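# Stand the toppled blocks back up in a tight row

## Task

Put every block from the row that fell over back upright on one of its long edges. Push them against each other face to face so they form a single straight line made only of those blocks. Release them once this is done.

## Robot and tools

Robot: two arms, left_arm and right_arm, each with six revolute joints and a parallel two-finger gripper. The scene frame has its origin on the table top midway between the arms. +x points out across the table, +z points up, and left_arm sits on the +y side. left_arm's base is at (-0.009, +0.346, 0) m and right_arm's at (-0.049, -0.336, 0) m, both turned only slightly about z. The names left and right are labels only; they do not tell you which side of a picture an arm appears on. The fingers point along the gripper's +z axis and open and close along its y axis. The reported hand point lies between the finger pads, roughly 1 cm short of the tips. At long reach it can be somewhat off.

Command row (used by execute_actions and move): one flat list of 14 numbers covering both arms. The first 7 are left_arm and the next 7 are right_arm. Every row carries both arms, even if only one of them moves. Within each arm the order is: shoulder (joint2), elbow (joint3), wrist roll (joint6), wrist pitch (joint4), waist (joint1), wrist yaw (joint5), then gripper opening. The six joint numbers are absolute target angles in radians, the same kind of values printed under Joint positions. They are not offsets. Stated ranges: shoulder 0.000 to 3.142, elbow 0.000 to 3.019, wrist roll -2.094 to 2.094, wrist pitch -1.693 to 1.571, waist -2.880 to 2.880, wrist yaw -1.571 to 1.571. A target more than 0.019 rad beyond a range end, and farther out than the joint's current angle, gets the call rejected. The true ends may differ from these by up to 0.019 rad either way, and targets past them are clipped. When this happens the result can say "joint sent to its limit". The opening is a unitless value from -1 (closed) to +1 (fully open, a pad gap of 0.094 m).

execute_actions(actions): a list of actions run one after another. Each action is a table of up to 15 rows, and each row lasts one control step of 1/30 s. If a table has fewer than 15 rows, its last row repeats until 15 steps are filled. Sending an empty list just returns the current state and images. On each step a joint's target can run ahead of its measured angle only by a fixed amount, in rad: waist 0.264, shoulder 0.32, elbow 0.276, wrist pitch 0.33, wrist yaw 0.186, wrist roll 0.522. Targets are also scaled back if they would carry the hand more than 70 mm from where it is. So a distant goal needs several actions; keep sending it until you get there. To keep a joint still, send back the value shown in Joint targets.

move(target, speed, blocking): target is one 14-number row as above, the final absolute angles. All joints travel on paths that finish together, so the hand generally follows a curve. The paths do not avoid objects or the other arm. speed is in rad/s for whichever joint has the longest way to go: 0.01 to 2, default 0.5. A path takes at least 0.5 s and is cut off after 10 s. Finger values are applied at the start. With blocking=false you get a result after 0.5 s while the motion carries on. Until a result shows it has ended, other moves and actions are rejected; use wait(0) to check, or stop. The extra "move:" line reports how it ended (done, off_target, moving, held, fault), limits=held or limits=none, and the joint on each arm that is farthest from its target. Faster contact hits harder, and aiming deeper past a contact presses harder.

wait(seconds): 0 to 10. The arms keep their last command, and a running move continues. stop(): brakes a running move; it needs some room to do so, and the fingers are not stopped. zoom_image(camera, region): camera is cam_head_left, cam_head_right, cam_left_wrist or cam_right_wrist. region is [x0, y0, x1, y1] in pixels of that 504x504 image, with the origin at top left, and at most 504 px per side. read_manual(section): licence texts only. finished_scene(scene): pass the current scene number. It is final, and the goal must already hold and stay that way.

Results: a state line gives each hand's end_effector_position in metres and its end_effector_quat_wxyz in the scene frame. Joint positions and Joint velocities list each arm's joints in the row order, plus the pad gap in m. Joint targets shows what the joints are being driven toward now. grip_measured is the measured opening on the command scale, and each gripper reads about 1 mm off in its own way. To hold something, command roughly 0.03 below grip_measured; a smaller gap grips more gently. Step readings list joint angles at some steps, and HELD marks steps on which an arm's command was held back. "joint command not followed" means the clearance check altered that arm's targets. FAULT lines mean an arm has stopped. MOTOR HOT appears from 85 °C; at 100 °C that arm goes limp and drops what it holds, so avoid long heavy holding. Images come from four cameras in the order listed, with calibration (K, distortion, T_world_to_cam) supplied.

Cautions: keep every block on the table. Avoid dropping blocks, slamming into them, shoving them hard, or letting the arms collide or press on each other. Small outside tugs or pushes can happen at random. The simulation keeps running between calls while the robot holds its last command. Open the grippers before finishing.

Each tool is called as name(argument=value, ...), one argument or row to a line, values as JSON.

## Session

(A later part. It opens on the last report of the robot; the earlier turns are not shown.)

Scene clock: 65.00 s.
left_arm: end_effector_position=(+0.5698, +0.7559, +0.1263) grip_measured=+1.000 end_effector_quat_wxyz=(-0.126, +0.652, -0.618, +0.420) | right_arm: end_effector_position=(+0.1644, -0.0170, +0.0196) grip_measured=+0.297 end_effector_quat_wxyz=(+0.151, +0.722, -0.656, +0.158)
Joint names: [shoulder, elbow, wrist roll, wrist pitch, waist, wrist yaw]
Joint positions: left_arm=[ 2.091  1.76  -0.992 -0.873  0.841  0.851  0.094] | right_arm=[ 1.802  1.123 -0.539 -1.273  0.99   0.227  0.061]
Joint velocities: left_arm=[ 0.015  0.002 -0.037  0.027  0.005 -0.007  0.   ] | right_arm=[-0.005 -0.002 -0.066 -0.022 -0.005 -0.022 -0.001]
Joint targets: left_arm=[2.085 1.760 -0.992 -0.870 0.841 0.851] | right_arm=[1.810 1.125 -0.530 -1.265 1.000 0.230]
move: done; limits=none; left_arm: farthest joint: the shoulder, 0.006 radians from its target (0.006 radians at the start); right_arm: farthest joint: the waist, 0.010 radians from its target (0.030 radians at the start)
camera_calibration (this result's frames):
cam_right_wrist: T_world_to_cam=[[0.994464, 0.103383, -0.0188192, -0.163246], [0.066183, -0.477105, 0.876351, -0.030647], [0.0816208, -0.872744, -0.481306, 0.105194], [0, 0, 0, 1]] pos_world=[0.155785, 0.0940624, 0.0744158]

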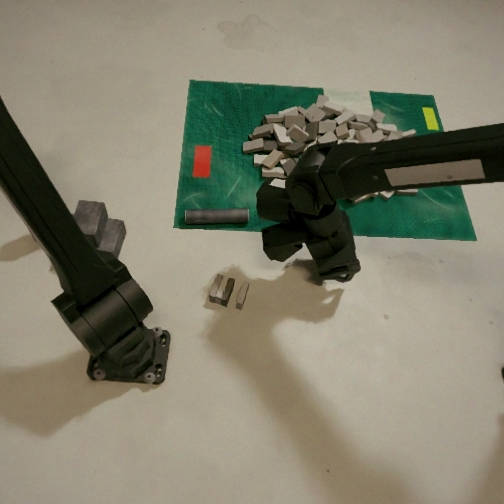

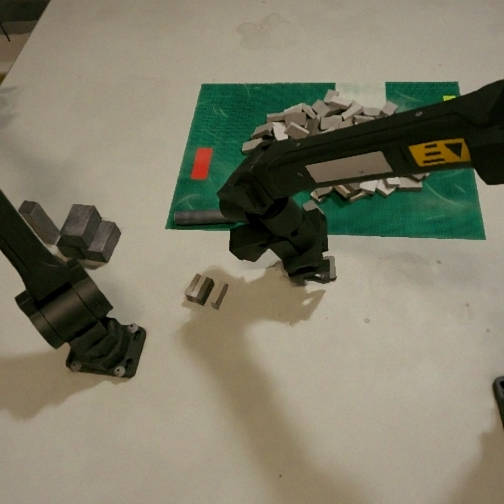

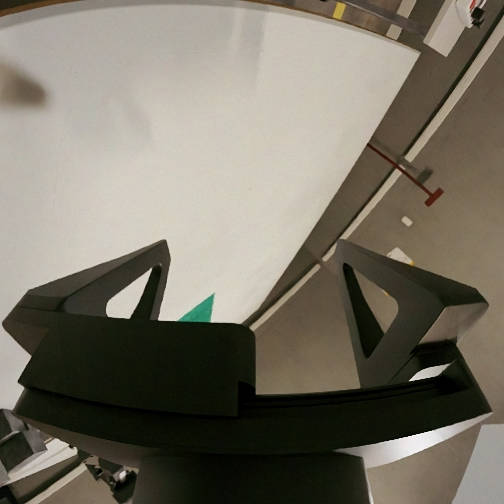

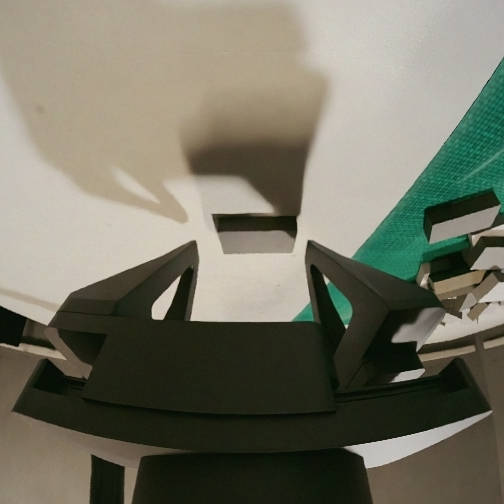

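move(
  target=[2.085,1.76,-0.992,-0.87,0.841,0.851,1,1.84,1.125,-0.53,-1.265,0.995,0.23,0.3],
  speed=0.06,
)

move(
  target=[2.085,1.76,-0.992,-0.87,0.841,0.851,1,1.84,1.125,-0.53,-1.265,0.995,0.23,-0.17],
)

move(
  target=[2.085,1.76,-0.992,-0.87,0.841,0.851,1,1.5,1.0,-0.2,-0.6,1.12,0.1,-0.17],
  speed=0.7,
)

move(
  target=[2.085,1.76,-0.992,-0.87,0.841,0.851,1,1.55,0.483,0,0.625,1.2,0,-0.17],
  speed=0.9,
)

Scene clock: 67.90 s.
left_arm: end_effector_position=(+0.5698, +0.7559, +0.1263) grip_measured=+1.000 end_effector_quat_wxyz=(-0.126, +0.652, -0.618, +0.420) | right_arm: end_effector_position=(+0.1635, -0.0187, +0.0134) grip_measured=+0.297 end_effector_quat_wxyz=(+0.160, +0.722, -0.654, +0.160)
Joint names: [shoulder, elbow, wrist roll, wrist pitch, waist, wrist yaw]
Joint positions: left_arm=[ 2.091  1.76  -0.992 -0.873  0.841  0.851  0.094] | right_arm=[ 1.819  1.123 -0.538 -1.273  0.99   0.227  0.061]
Joint velocities: left_arm=[-0.015 -0.007 -0.037 -0.027 -0.015 -0.081  0.   ] | right_arm=[-0.015 -0.002  0.022  0.017 -0.005  0.007 -0.001]
Joint targets: left_arm=[2.085 1.760 -0.992 -0.870 0.841 0.851] | right_arm=[1.840 1.125 -0.530 -1.265 0.995 0.230]
move: off_target (right_arm); limits=none; left_arm: farthest joint: the shoulder, 0.006 radians from its target (0.006 radians at the start); right_arm: farthest joint: the shoulder, 0.021 radians from its target (0.038 radians at the start)
camera_calibration (this result's frames):
cam_right_wrist: T_world_to_cam=[[0.994314, 0.102684, -0.0282002, -0.162136], [0.0729377, -0.46379, 0.882938, -0.0269518], [0.077585, -0.879974, -0.468643, 0.101145], [0, 0, 0, 1]] pos_world=[0.155332, 0.0931539, 0.0666254]

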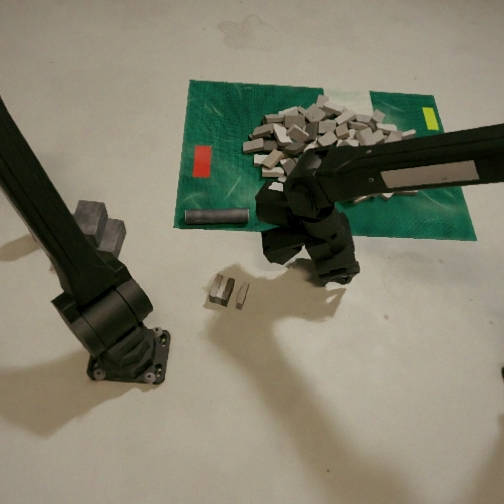

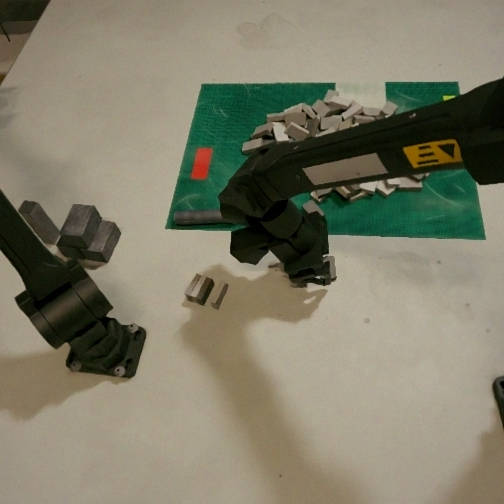

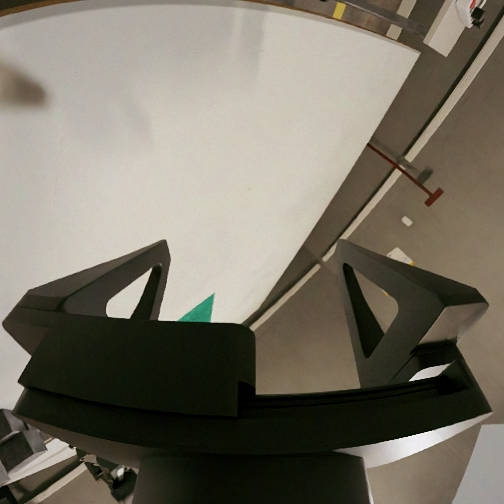

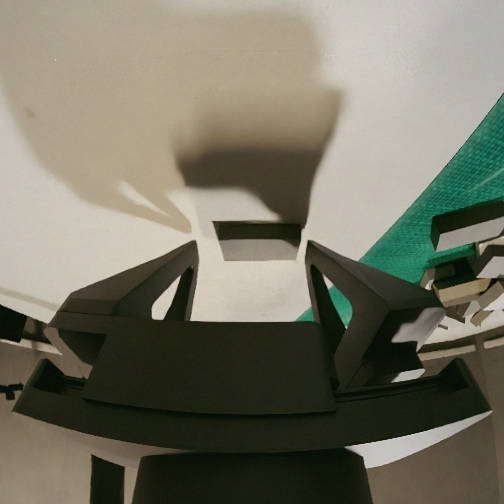

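Scene clock: 68.60 s.
left_arm: end_effector_position=(+0.5698, +0.7559, +0.1263) grip_measured=+1.000 end_effector_quat_wxyz=(-0.126, +0.652, -0.618, +0.420) | right_arm: end_effector_position=(+0.1644, -0.0189, +0.0143) grip_measured=-0.167 end_effector_quat_wxyz=(+0.158, +0.722, -0.654, +0.162)
Joint names: [shoulder, elbow, wrist roll, wrist pitch, waist, wrist yaw]
Joint positions: left_arm=[ 2.091  1.76  -0.992 -0.873  0.841  0.851  0.094] | right_arm=[ 1.818  1.123 -0.538 -1.274  0.99   0.232  0.039]
Joint velocities: left_arm=[-0.024  0.007 -0.007 -0.027 -0.005 -0.066  0.   ] | right_arm=[ 0.015  0.007 -0.007 -0.002 -0.015 -0.022 -0.001]
Joint targets: left_arm=[2.085 1.760 -0.992 -0.870 0.841 0.851] | right_arm=[1.840 1.125 -0.530 -1.265 0.995 0.230]
move: off_target (right_arm); limits=none; left_arm: farthest joint: the shoulder, 0.006 radians from its target (0.006 radians at the start); right_arm: farthest joint: the shoulder, 0.022 radians from its target (0.021 radians at the start)
camera_calibration (this result's frames):
cam_right_wrist: T_world_to_cam=[[0.994238, 0.104575, -0.0235548, -0.162937], [0.0696291, -0.462956, 0.883642, -0.0273488], [0.0815024, -0.880191, -0.46757, 0.100662], [0, 0, 0, 1]] pos_world=[0.155698, 0.0929797, 0.0673952]

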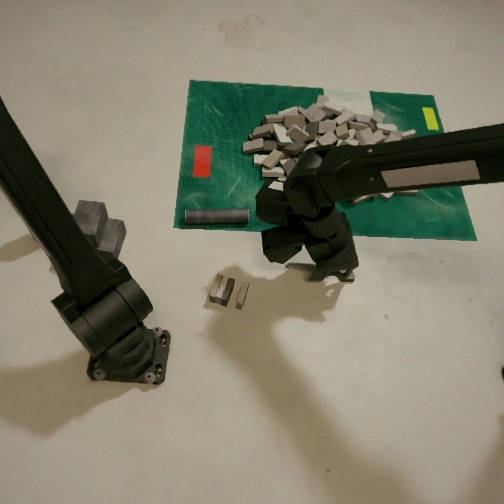

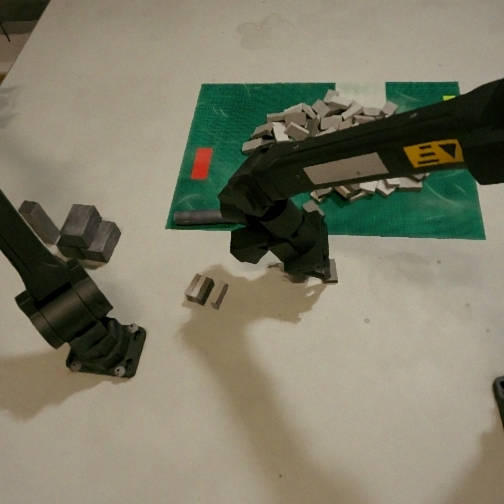

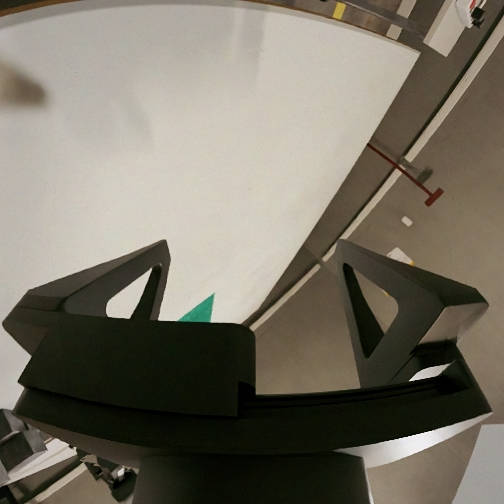

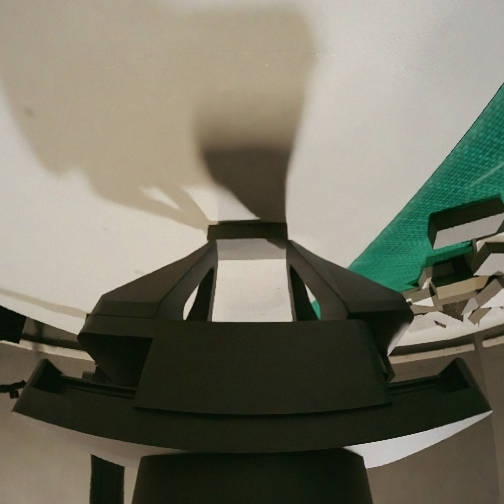

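Scene clock: 70.33 s.
left_arm: end_effector_position=(+0.5698, +0.7559, +0.1263) grip_measured=+1.000 end_effector_quat_wxyz=(-0.126, +0.652, -0.618, +0.420) | right_arm: end_effector_position=(+0.1493, +0.1316, +0.1128) grip_measured=-0.167 end_effector_quat_wxyz=(+0.226, -0.623, +0.746, +0.066)
Joint names: [shoulder, elbow, wrist roll, wrist pitch, waist, wrist yaw]
Joint positions: left_arm=[ 2.091  1.76  -0.992 -0.873  0.841  0.851  0.094] | right_arm=[ 1.498  1.003 -0.209 -0.612  1.112  0.103  0.039]
Joint velocities: left_arm=[-0.015  0.002 -0.095  0.012 -0.005  0.007  0.   ] | right_arm=[-0.005 -0.012 -0.037 -0.022 -0.015  0.007  0.   ]
Joint targets: left_arm=[2.085 1.760 -0.992 -0.870 0.841 0.851] | right_arm=[1.500 1.000 -0.200 -0.600 1.120 0.100]
move: done; limits=none; left_arm: farthest joint: the shoulder, 0.006 radians from its target (0.006 radians at the start); right_arm: farthest joint: the wrist pitch, 0.012 radians from its target (0.674 radians at the start)
camera_calibration (this result's frames):
cam_right_wrist: T_world_to_cam=[[0.961178, -0.204346, 0.185416, -0.139319], [-0.238353, -0.953429, 0.184826, 0.145749], [0.139013, -0.221845, -0.965122, 0.241331], [0, 0, 0, 1]] pos_world=[0.135102, 0.16403, 0.231808]

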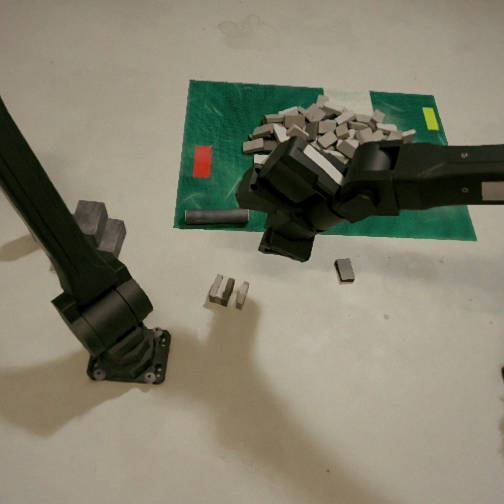

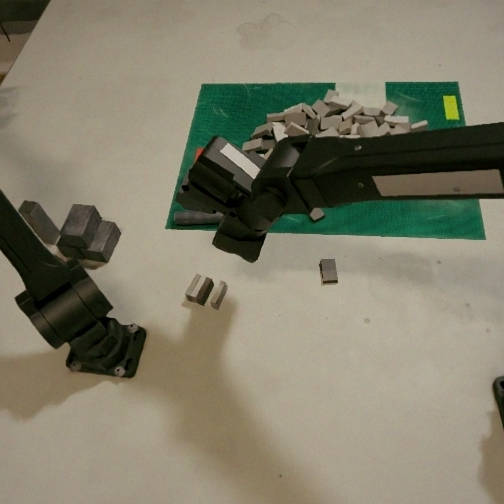

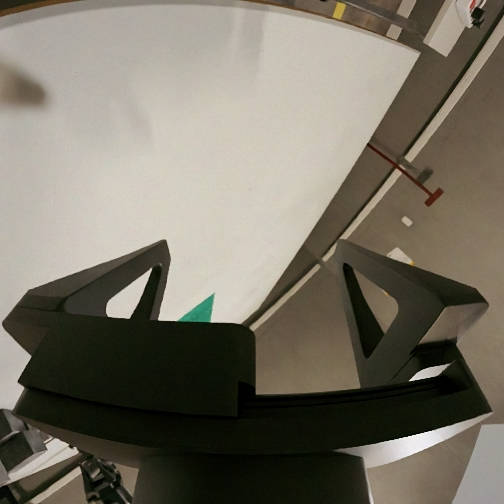

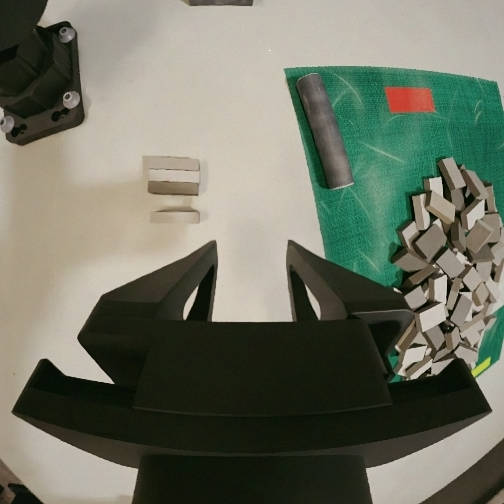

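Scene clock: 72.37 s.
left_arm: end_effector_position=(+0.5698, +0.7559, +0.1263) grip_measured=+1.000 end_effector_quat_wxyz=(-0.126, +0.652, -0.618, +0.420) | right_arm: end_effector_position=(+0.0909, +0.1310, +0.0750) grip_measured=-0.167 end_effector_quat_wxyz=(+0.431, -0.508, +0.675, +0.317)
Joint names: [shoulder, elbow, wrist roll, wrist pitch, waist, wrist yaw]
Joint positions: left_arm=[ 2.091  1.76  -0.992 -0.873  0.841  0.851  0.094] | right_arm=[ 1.533  0.483 -0.009  0.608  1.188  0.003  0.039]
Joint velocities: left_arm=[-0.015  0.007  0.051 -0.022 -0.005 -0.022  0.   ] | right_arm=[-0.005 -0.002  0.007 -0.007  0.005  0.095 -0.   ]
Joint targets: left_arm=[2.085 1.760 -0.992 -0.870 0.841 0.851] | right_arm=[1.550 0.483 0.000 0.625 1.200 0.000]
move: done; limits=none; left_arm: farthest joint: the shoulder, 0.006 radians from its target (0.006 radians at the start); right_arm: farthest joint: the shoulder, 0.017 radians from its target (0.052 radians at the start)
camera_calibration (this result's frames):
cam_right_wrist: T_world_to_cam=[[0.960788, -0.276614, 0.0192704, -0.0544039], [-0.233654, -0.845072, -0.480894, 0.17354], [0.149307, 0.457534, -0.876567, 0.116246], [0, 0, 0, 1]] pos_world=[0.0754626, 0.0784184, 0.1864]

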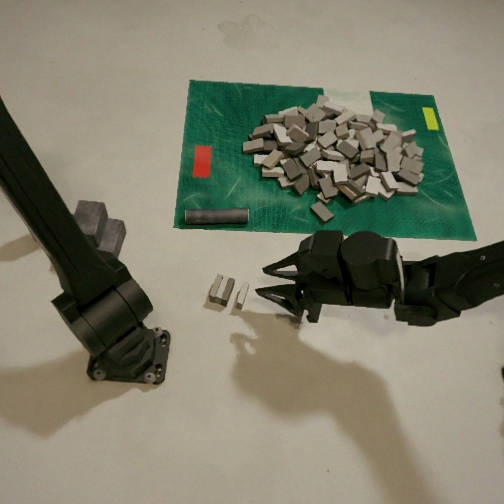

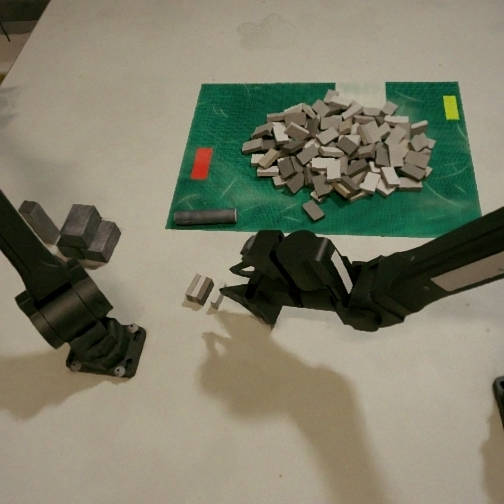

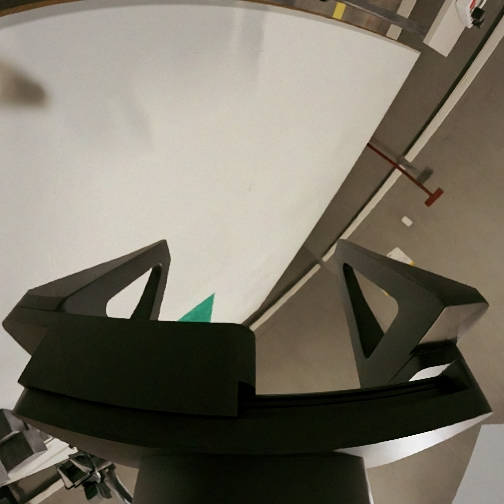

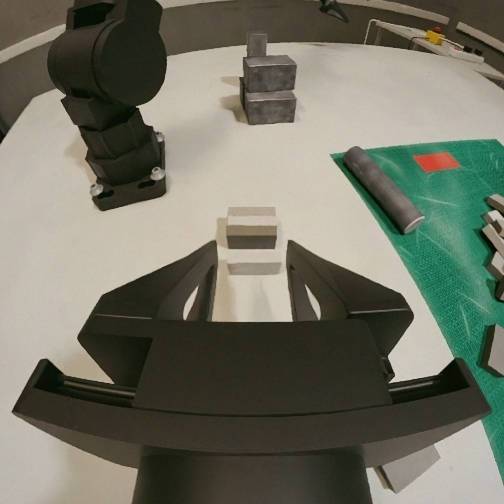

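Missed; redo lower.

move(
  target=[2.085,1.76,-0.992,-0.87,0.841,0.851,1,1.5,1.0,-0.3,-0.8,1.05,0.1,0.4],
  speed=1.3,
)

move(
  target=[2.085,1.76,-0.992,-0.87,0.841,0.851,1,1.72,1.165,-0.55,-1.3,0.985,0.23,0.4],
  speed=0.8,
)

move(
  target=[2.085,1.76,-0.992,-0.87,0.841,0.851,1,1.84,1.165,-0.55,-1.262,0.985,0.23,0.4],
  speed=0.15,
)

Scene clock: 75.57 s.
left_arm: end_effector_position=(+0.5698, +0.7559, +0.1263) grip_measured=+1.000 end_effector_quat_wxyz=(-0.126, +0.652, -0.618, +0.420) | right_arm: end_effector_position=(+0.1475, +0.0660, +0.0753) grip_measured=+0.397 end_effector_quat_wxyz=(+0.125, -0.652, +0.748, +0.005)
Joint names: [shoulder, elbow, wrist roll, wrist pitch, waist, wrist yaw]
Joint positions: left_arm=[ 2.091  1.76  -0.992 -0.873  0.841  0.851  0.094] | right_arm=[ 1.506  0.958 -0.291 -0.791  1.061  0.097  0.066]
Joint velocities: left_arm=[ 0.005  0.007 -0.037 -0.007  0.005 -0.051  0.   ] | right_arm=[ 0.005 -0.002  0.007  0.002 -0.015 -0.007  0.001]
Joint targets: left_arm=[2.085 1.760 -0.992 -0.870 0.841 0.851] | right_arm=[1.500 1.000 -0.300 -0.800 1.050 0.100]
move: off_target (right_arm); limits=none; left_arm: farthest joint: the shoulder, 0.006 radians from its target (0.006 radians at the start); right_arm: farthest joint: the elbow, 0.042 radians from its target (0.517 radians at the start)
camera_calibration (this result's frames):
cam_right_wrist: T_world_to_cam=[[0.978138, -0.136779, 0.156646, -0.148873], [-0.190761, -0.890079, 0.413968, 0.0612399], [0.0828052, -0.4348, -0.896712, 0.208076], [0, 0, 0, 1]] pos_world=[0.14007, 0.124617, 0.184553]

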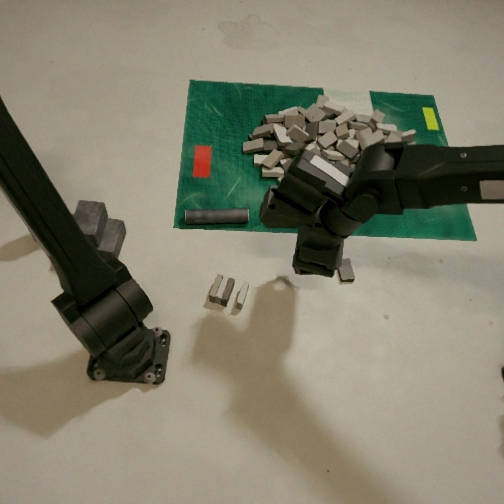

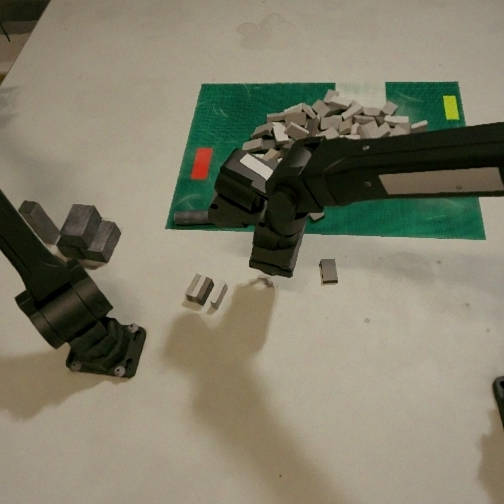

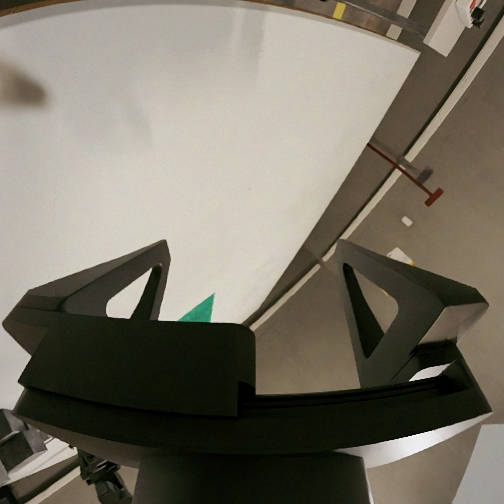

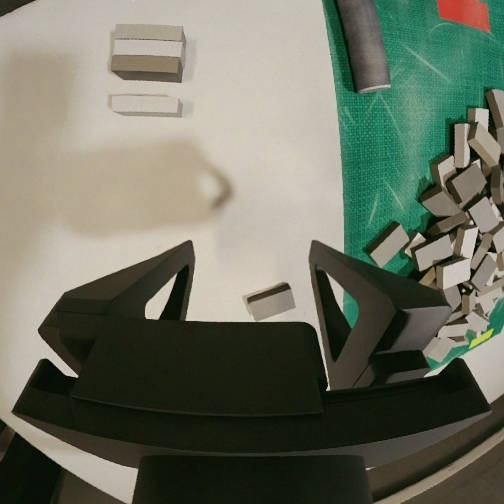

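Scene clock: 76.97 s.
left_arm: end_effector_position=(+0.5698, +0.7559, +0.1263) grip_measured=+1.000 end_effector_quat_wxyz=(-0.126, +0.652, -0.618, +0.420) | right_arm: end_effector_position=(+0.1652, -0.0117, +0.0570) grip_measured=+0.397 end_effector_quat_wxyz=(+0.113, +0.726, -0.661, +0.148)
Joint names: [shoulder, elbow, wrist roll, wrist pitch, waist, wrist yaw]
Joint positions: left_arm=[ 2.091  1.76  -0.992 -0.873  0.841  0.851  0.094] | right_arm=[ 1.703  1.122 -0.541 -1.291  0.994  0.227  0.066]
Joint velocities: left_arm=[-0.005 -0.007 -0.037 -0.012 -0.015 -0.051  0.   ] | right_arm=[-0.015 -0.012 -0.022 -0.002 -0.005 -0.081 -0.002]
Joint targets: left_arm=[2.085 1.760 -0.992 -0.870 0.841 0.851] | right_arm=[1.720 1.165 -0.550 -1.300 0.985 0.230]
move: off_target (right_arm); limits=none; left_arm: farthest joint: the shoulder, 0.006 radians from its target (0.006 radians at the start); right_arm: farthest joint: the elbow, 0.043 radians from its target (0.207 radians at the start)
camera_calibration (this result's frames):
cam_right_wrist: T_world_to_cam=[[0.993627, 0.109781, 0.0255708, -0.166184], [0.0378301, -0.538473, 0.841793, -0.0550087], [0.106182, -0.835461, -0.539194, 0.1274], [0, 0, 0, 1]] pos_world=[0.153678, 0.0950608, 0.119249]

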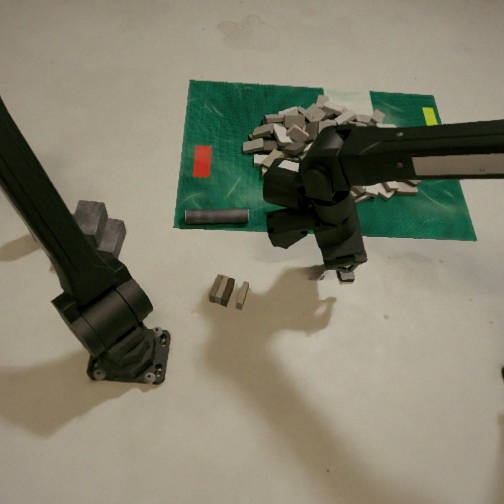

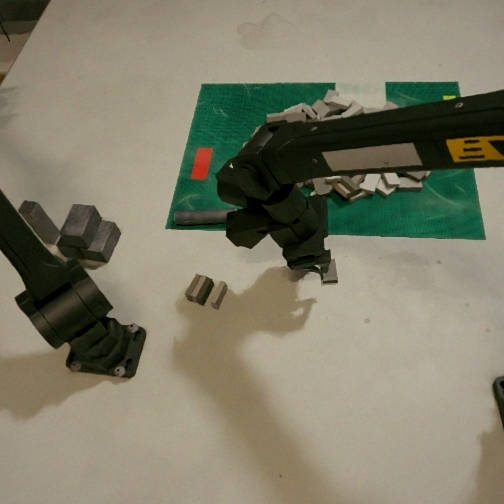

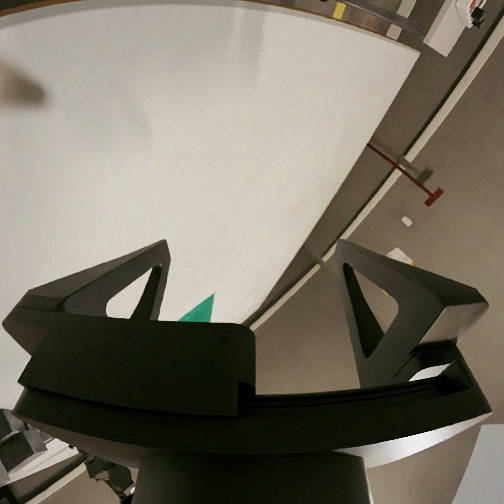

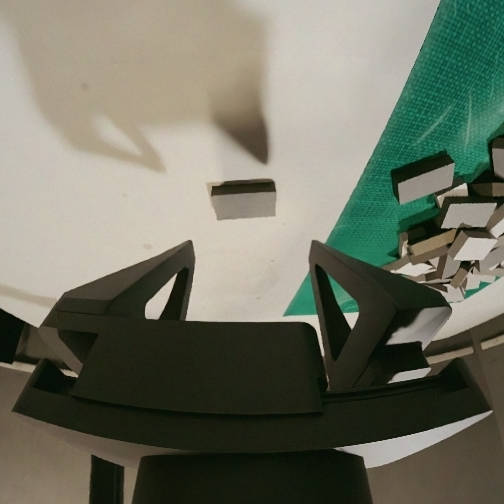

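Scene clock: 78.47 s.
left_arm: end_effector_position=(+0.5698, +0.7559, +0.1263) grip_measured=+1.000 end_effector_quat_wxyz=(-0.126, +0.652, -0.618, +0.420) | right_arm: end_effector_position=(+0.1629, -0.0161, +0.0125) grip_measured=+0.397 end_effector_quat_wxyz=(+0.158, +0.724, -0.652, +0.160)
Joint names: [shoulder, elbow, wrist roll, wrist pitch, waist, wrist yaw]
Joint positions: left_arm=[ 2.091  1.76  -0.992 -0.873  0.841  0.851  0.094] | right_arm=[ 1.823  1.127 -0.541 -1.27   0.994  0.227  0.066]
Joint velocities: left_arm=[-0.015 -0.012 -0.022 -0.012 -0.015 -0.037  0.   ] | right_arm=[-0.015  0.002 -0.007 -0.007 -0.005  0.051  0.   ]
Joint targets: left_arm=[2.085 1.760 -0.992 -0.870 0.841 0.851] | right_arm=[1.840 1.165 -0.550 -1.262 0.985 0.230]
move: off_target (right_arm); limits=none; left_arm: farthest joint: the shoulder, 0.006 radians from its target (0.006 radians at the start); right_arm: farthest joint: the elbow, 0.038 radians from its target (0.043 radians at the start)
camera_calibration (this result's frames):
cam_right_wrist: T_world_to_cam=[[0.993533, 0.110024, -0.0280516, -0.161584], [0.076422, -0.465264, 0.881867, -0.0254241], [0.0839747, -0.878307, -0.470664, 0.102032], [0, 0, 0, 1]] pos_world=[0.153914, 0.0955646, 0.0659108]

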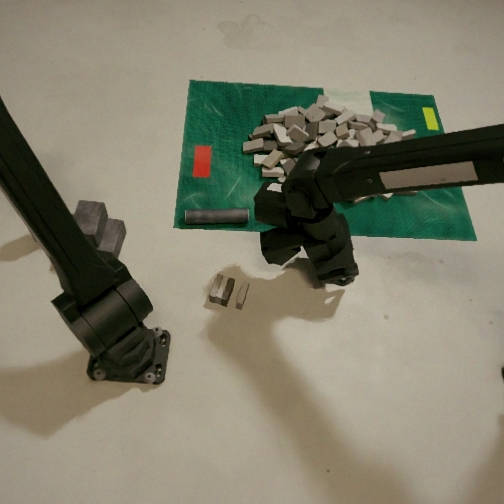

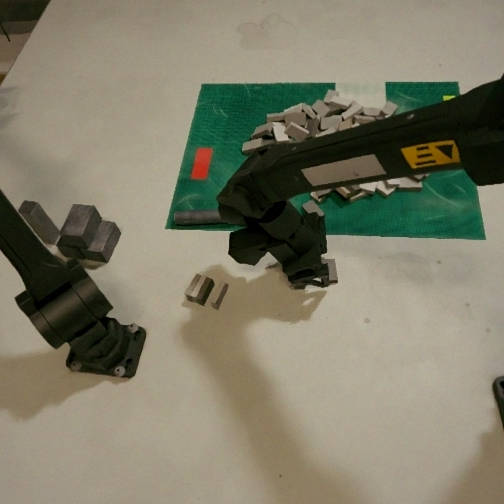

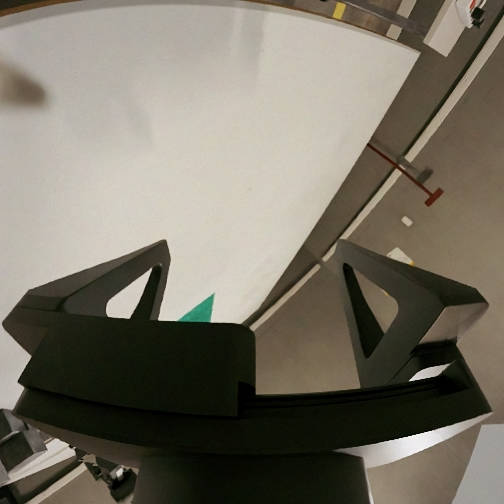

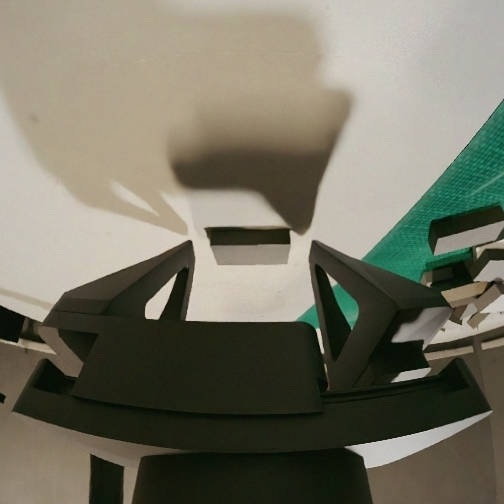

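Lower 4 mm via elbow.

move(
  target=[2.085,1.76,-0.992,-0.87,0.841,0.851,1,1.84,1.115,-0.55,-1.262,0.985,0.23,0.4],
  speed=0.03,
)

move(
  target=[2.085,1.76,-0.992,-0.87,0.841,0.851,1,1.84,1.115,-0.55,-1.262,0.985,0.23,-0.18],
)

Scene clock: 81.23 s.
left_arm: end_effector_position=(+0.5698, +0.7559, +0.1263) grip_measured=+1.000 end_effector_quat_wxyz=(-0.126, +0.652, -0.618, +0.420) | right_arm: end_effector_position=(+0.1612, -0.0195, +0.0109) grip_measured=+0.397 end_effector_quat_wxyz=(+0.162, +0.724, -0.651, +0.161)
Joint names: [shoulder, elbow, wrist roll, wrist pitch, waist, wrist yaw]
Joint positions: left_arm=[ 2.091  1.76  -0.992 -0.873  0.841  0.851  0.094] | right_arm=[ 1.823  1.119 -0.541 -1.27   0.994  0.227  0.066]
Joint velocities: left_arm=[-0.015  0.002  0.007  0.002 -0.015  0.037  0.   ] | right_arm=[ 0.005 -0.002 -0.037  0.002  0.005 -0.022 -0.   ]
Joint targets: left_arm=[2.085 1.760 -0.992 -0.870 0.841 0.851] | right_arm=[1.840 1.115 -0.550 -1.262 0.985 0.230]
move: done; limits=none; left_arm: farthest joint: the shoulder, 0.006 radians from its target (0.006 radians at the start); right_arm: farthest joint: the shoulder, 0.017 radians from its target (0.017 radians at the start)
camera_calibration (this result's frames):
cam_right_wrist: T_world_to_cam=[[0.993421, 0.109809, -0.0325214, -0.159471], [0.0797027, -0.458994, 0.884857, -0.025881], [0.0822377, -0.881627, -0.464726, 0.0986621], [0, 0, 0, 1]] pos_world=[0.152371, 0.0926152, 0.0635657]

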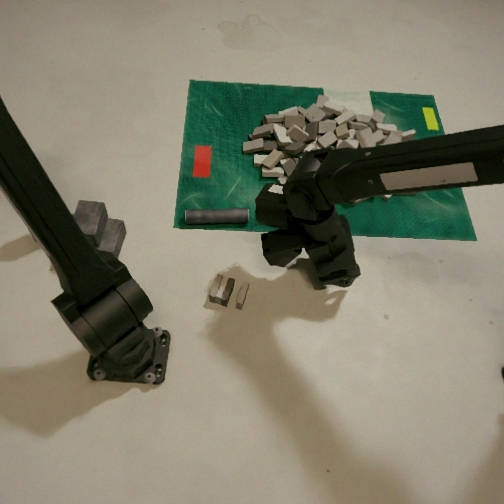

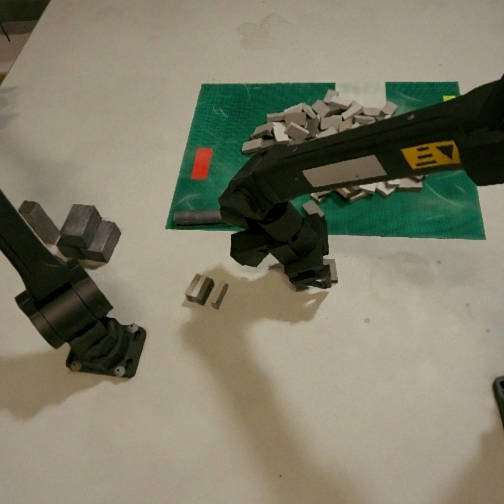

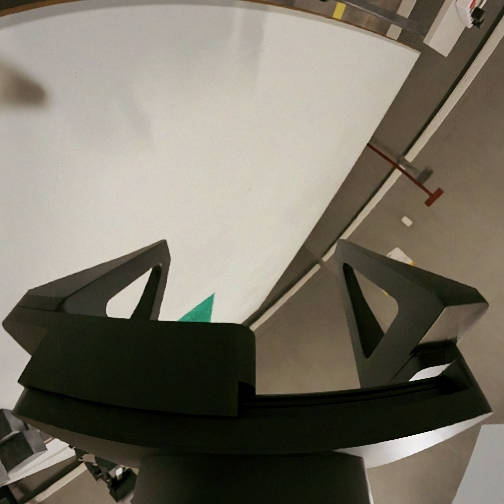

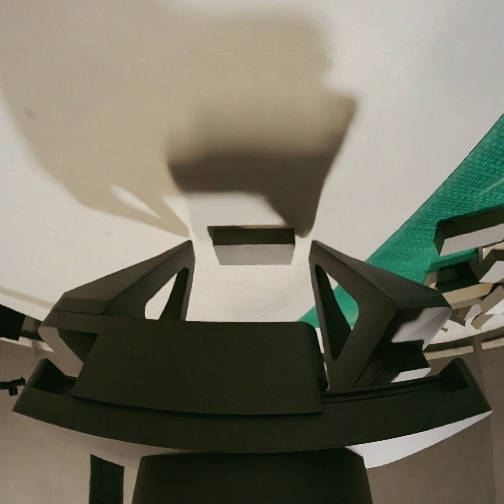

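Scene clock: 81.93 s.
left_arm: end_effector_position=(+0.5698, +0.7559, +0.1263) grip_measured=+1.000 end_effector_quat_wxyz=(-0.126, +0.652, -0.618, +0.420) | right_arm: end_effector_position=(+0.1612, -0.0195, +0.0109) grip_measured=-0.117 end_effector_quat_wxyz=(+0.162, +0.724, -0.651, +0.161)
Joint names: [shoulder, elbow, wrist roll, wrist pitch, waist, wrist yaw]
Joint positions: left_arm=[ 2.091  1.76  -0.992 -0.873  0.841  0.851  0.094] | right_arm=[ 1.823  1.119 -0.542 -1.27   0.994  0.227  0.041]
Joint velocities: left_arm=[-0.015  0.017 -0.066  0.017 -0.005 -0.007  0.   ] | right_arm=[-0.015 -0.012 -0.007 -0.017 -0.015  0.037  0.   ]
Joint targets: left_arm=[2.085 1.760 -0.992 -0.870 0.841 0.851] | right_arm=[1.840 1.115 -0.550 -1.262 0.985 0.230]
move: done; limits=none; left_arm: farthest joint: the shoulder, 0.006 radians from its target (0.006 radians at the start); right_arm: farthest joint: the shoulder, 0.017 radians from its target (0.017 radians at the start)
camera_calibration (this result's frames):
cam_right_wrist: T_world_to_cam=[[0.993377, 0.110148, -0.0326906, -0.159455], [0.0800094, -0.458959, 0.884847, -0.0259297], [0.0824603, -0.881603, -0.464733, 0.0986268], [0, 0, 0, 1]] pos_world=[0.152341, 0.0926127, 0.0635662]

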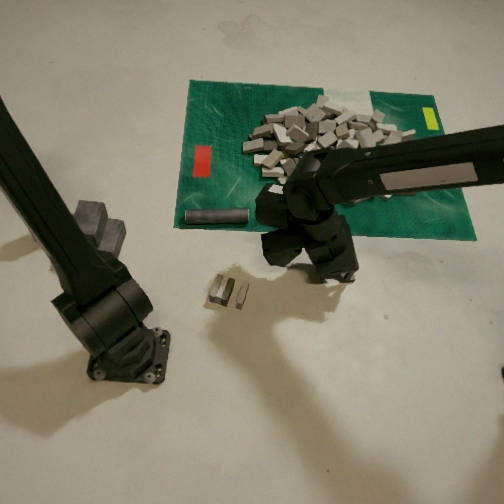

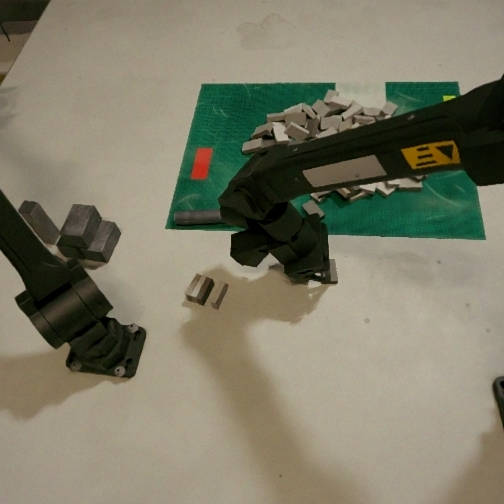

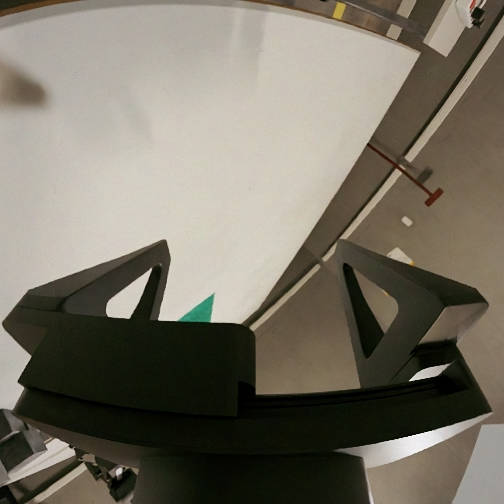

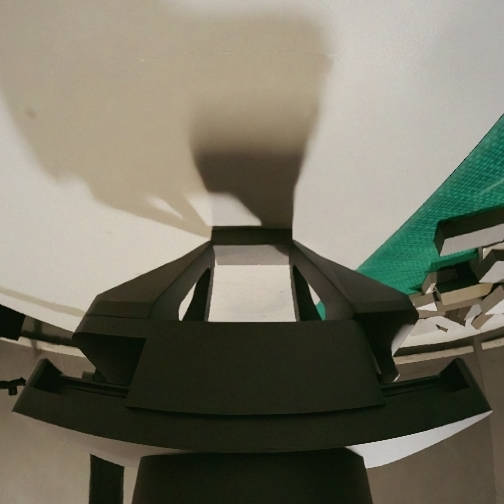

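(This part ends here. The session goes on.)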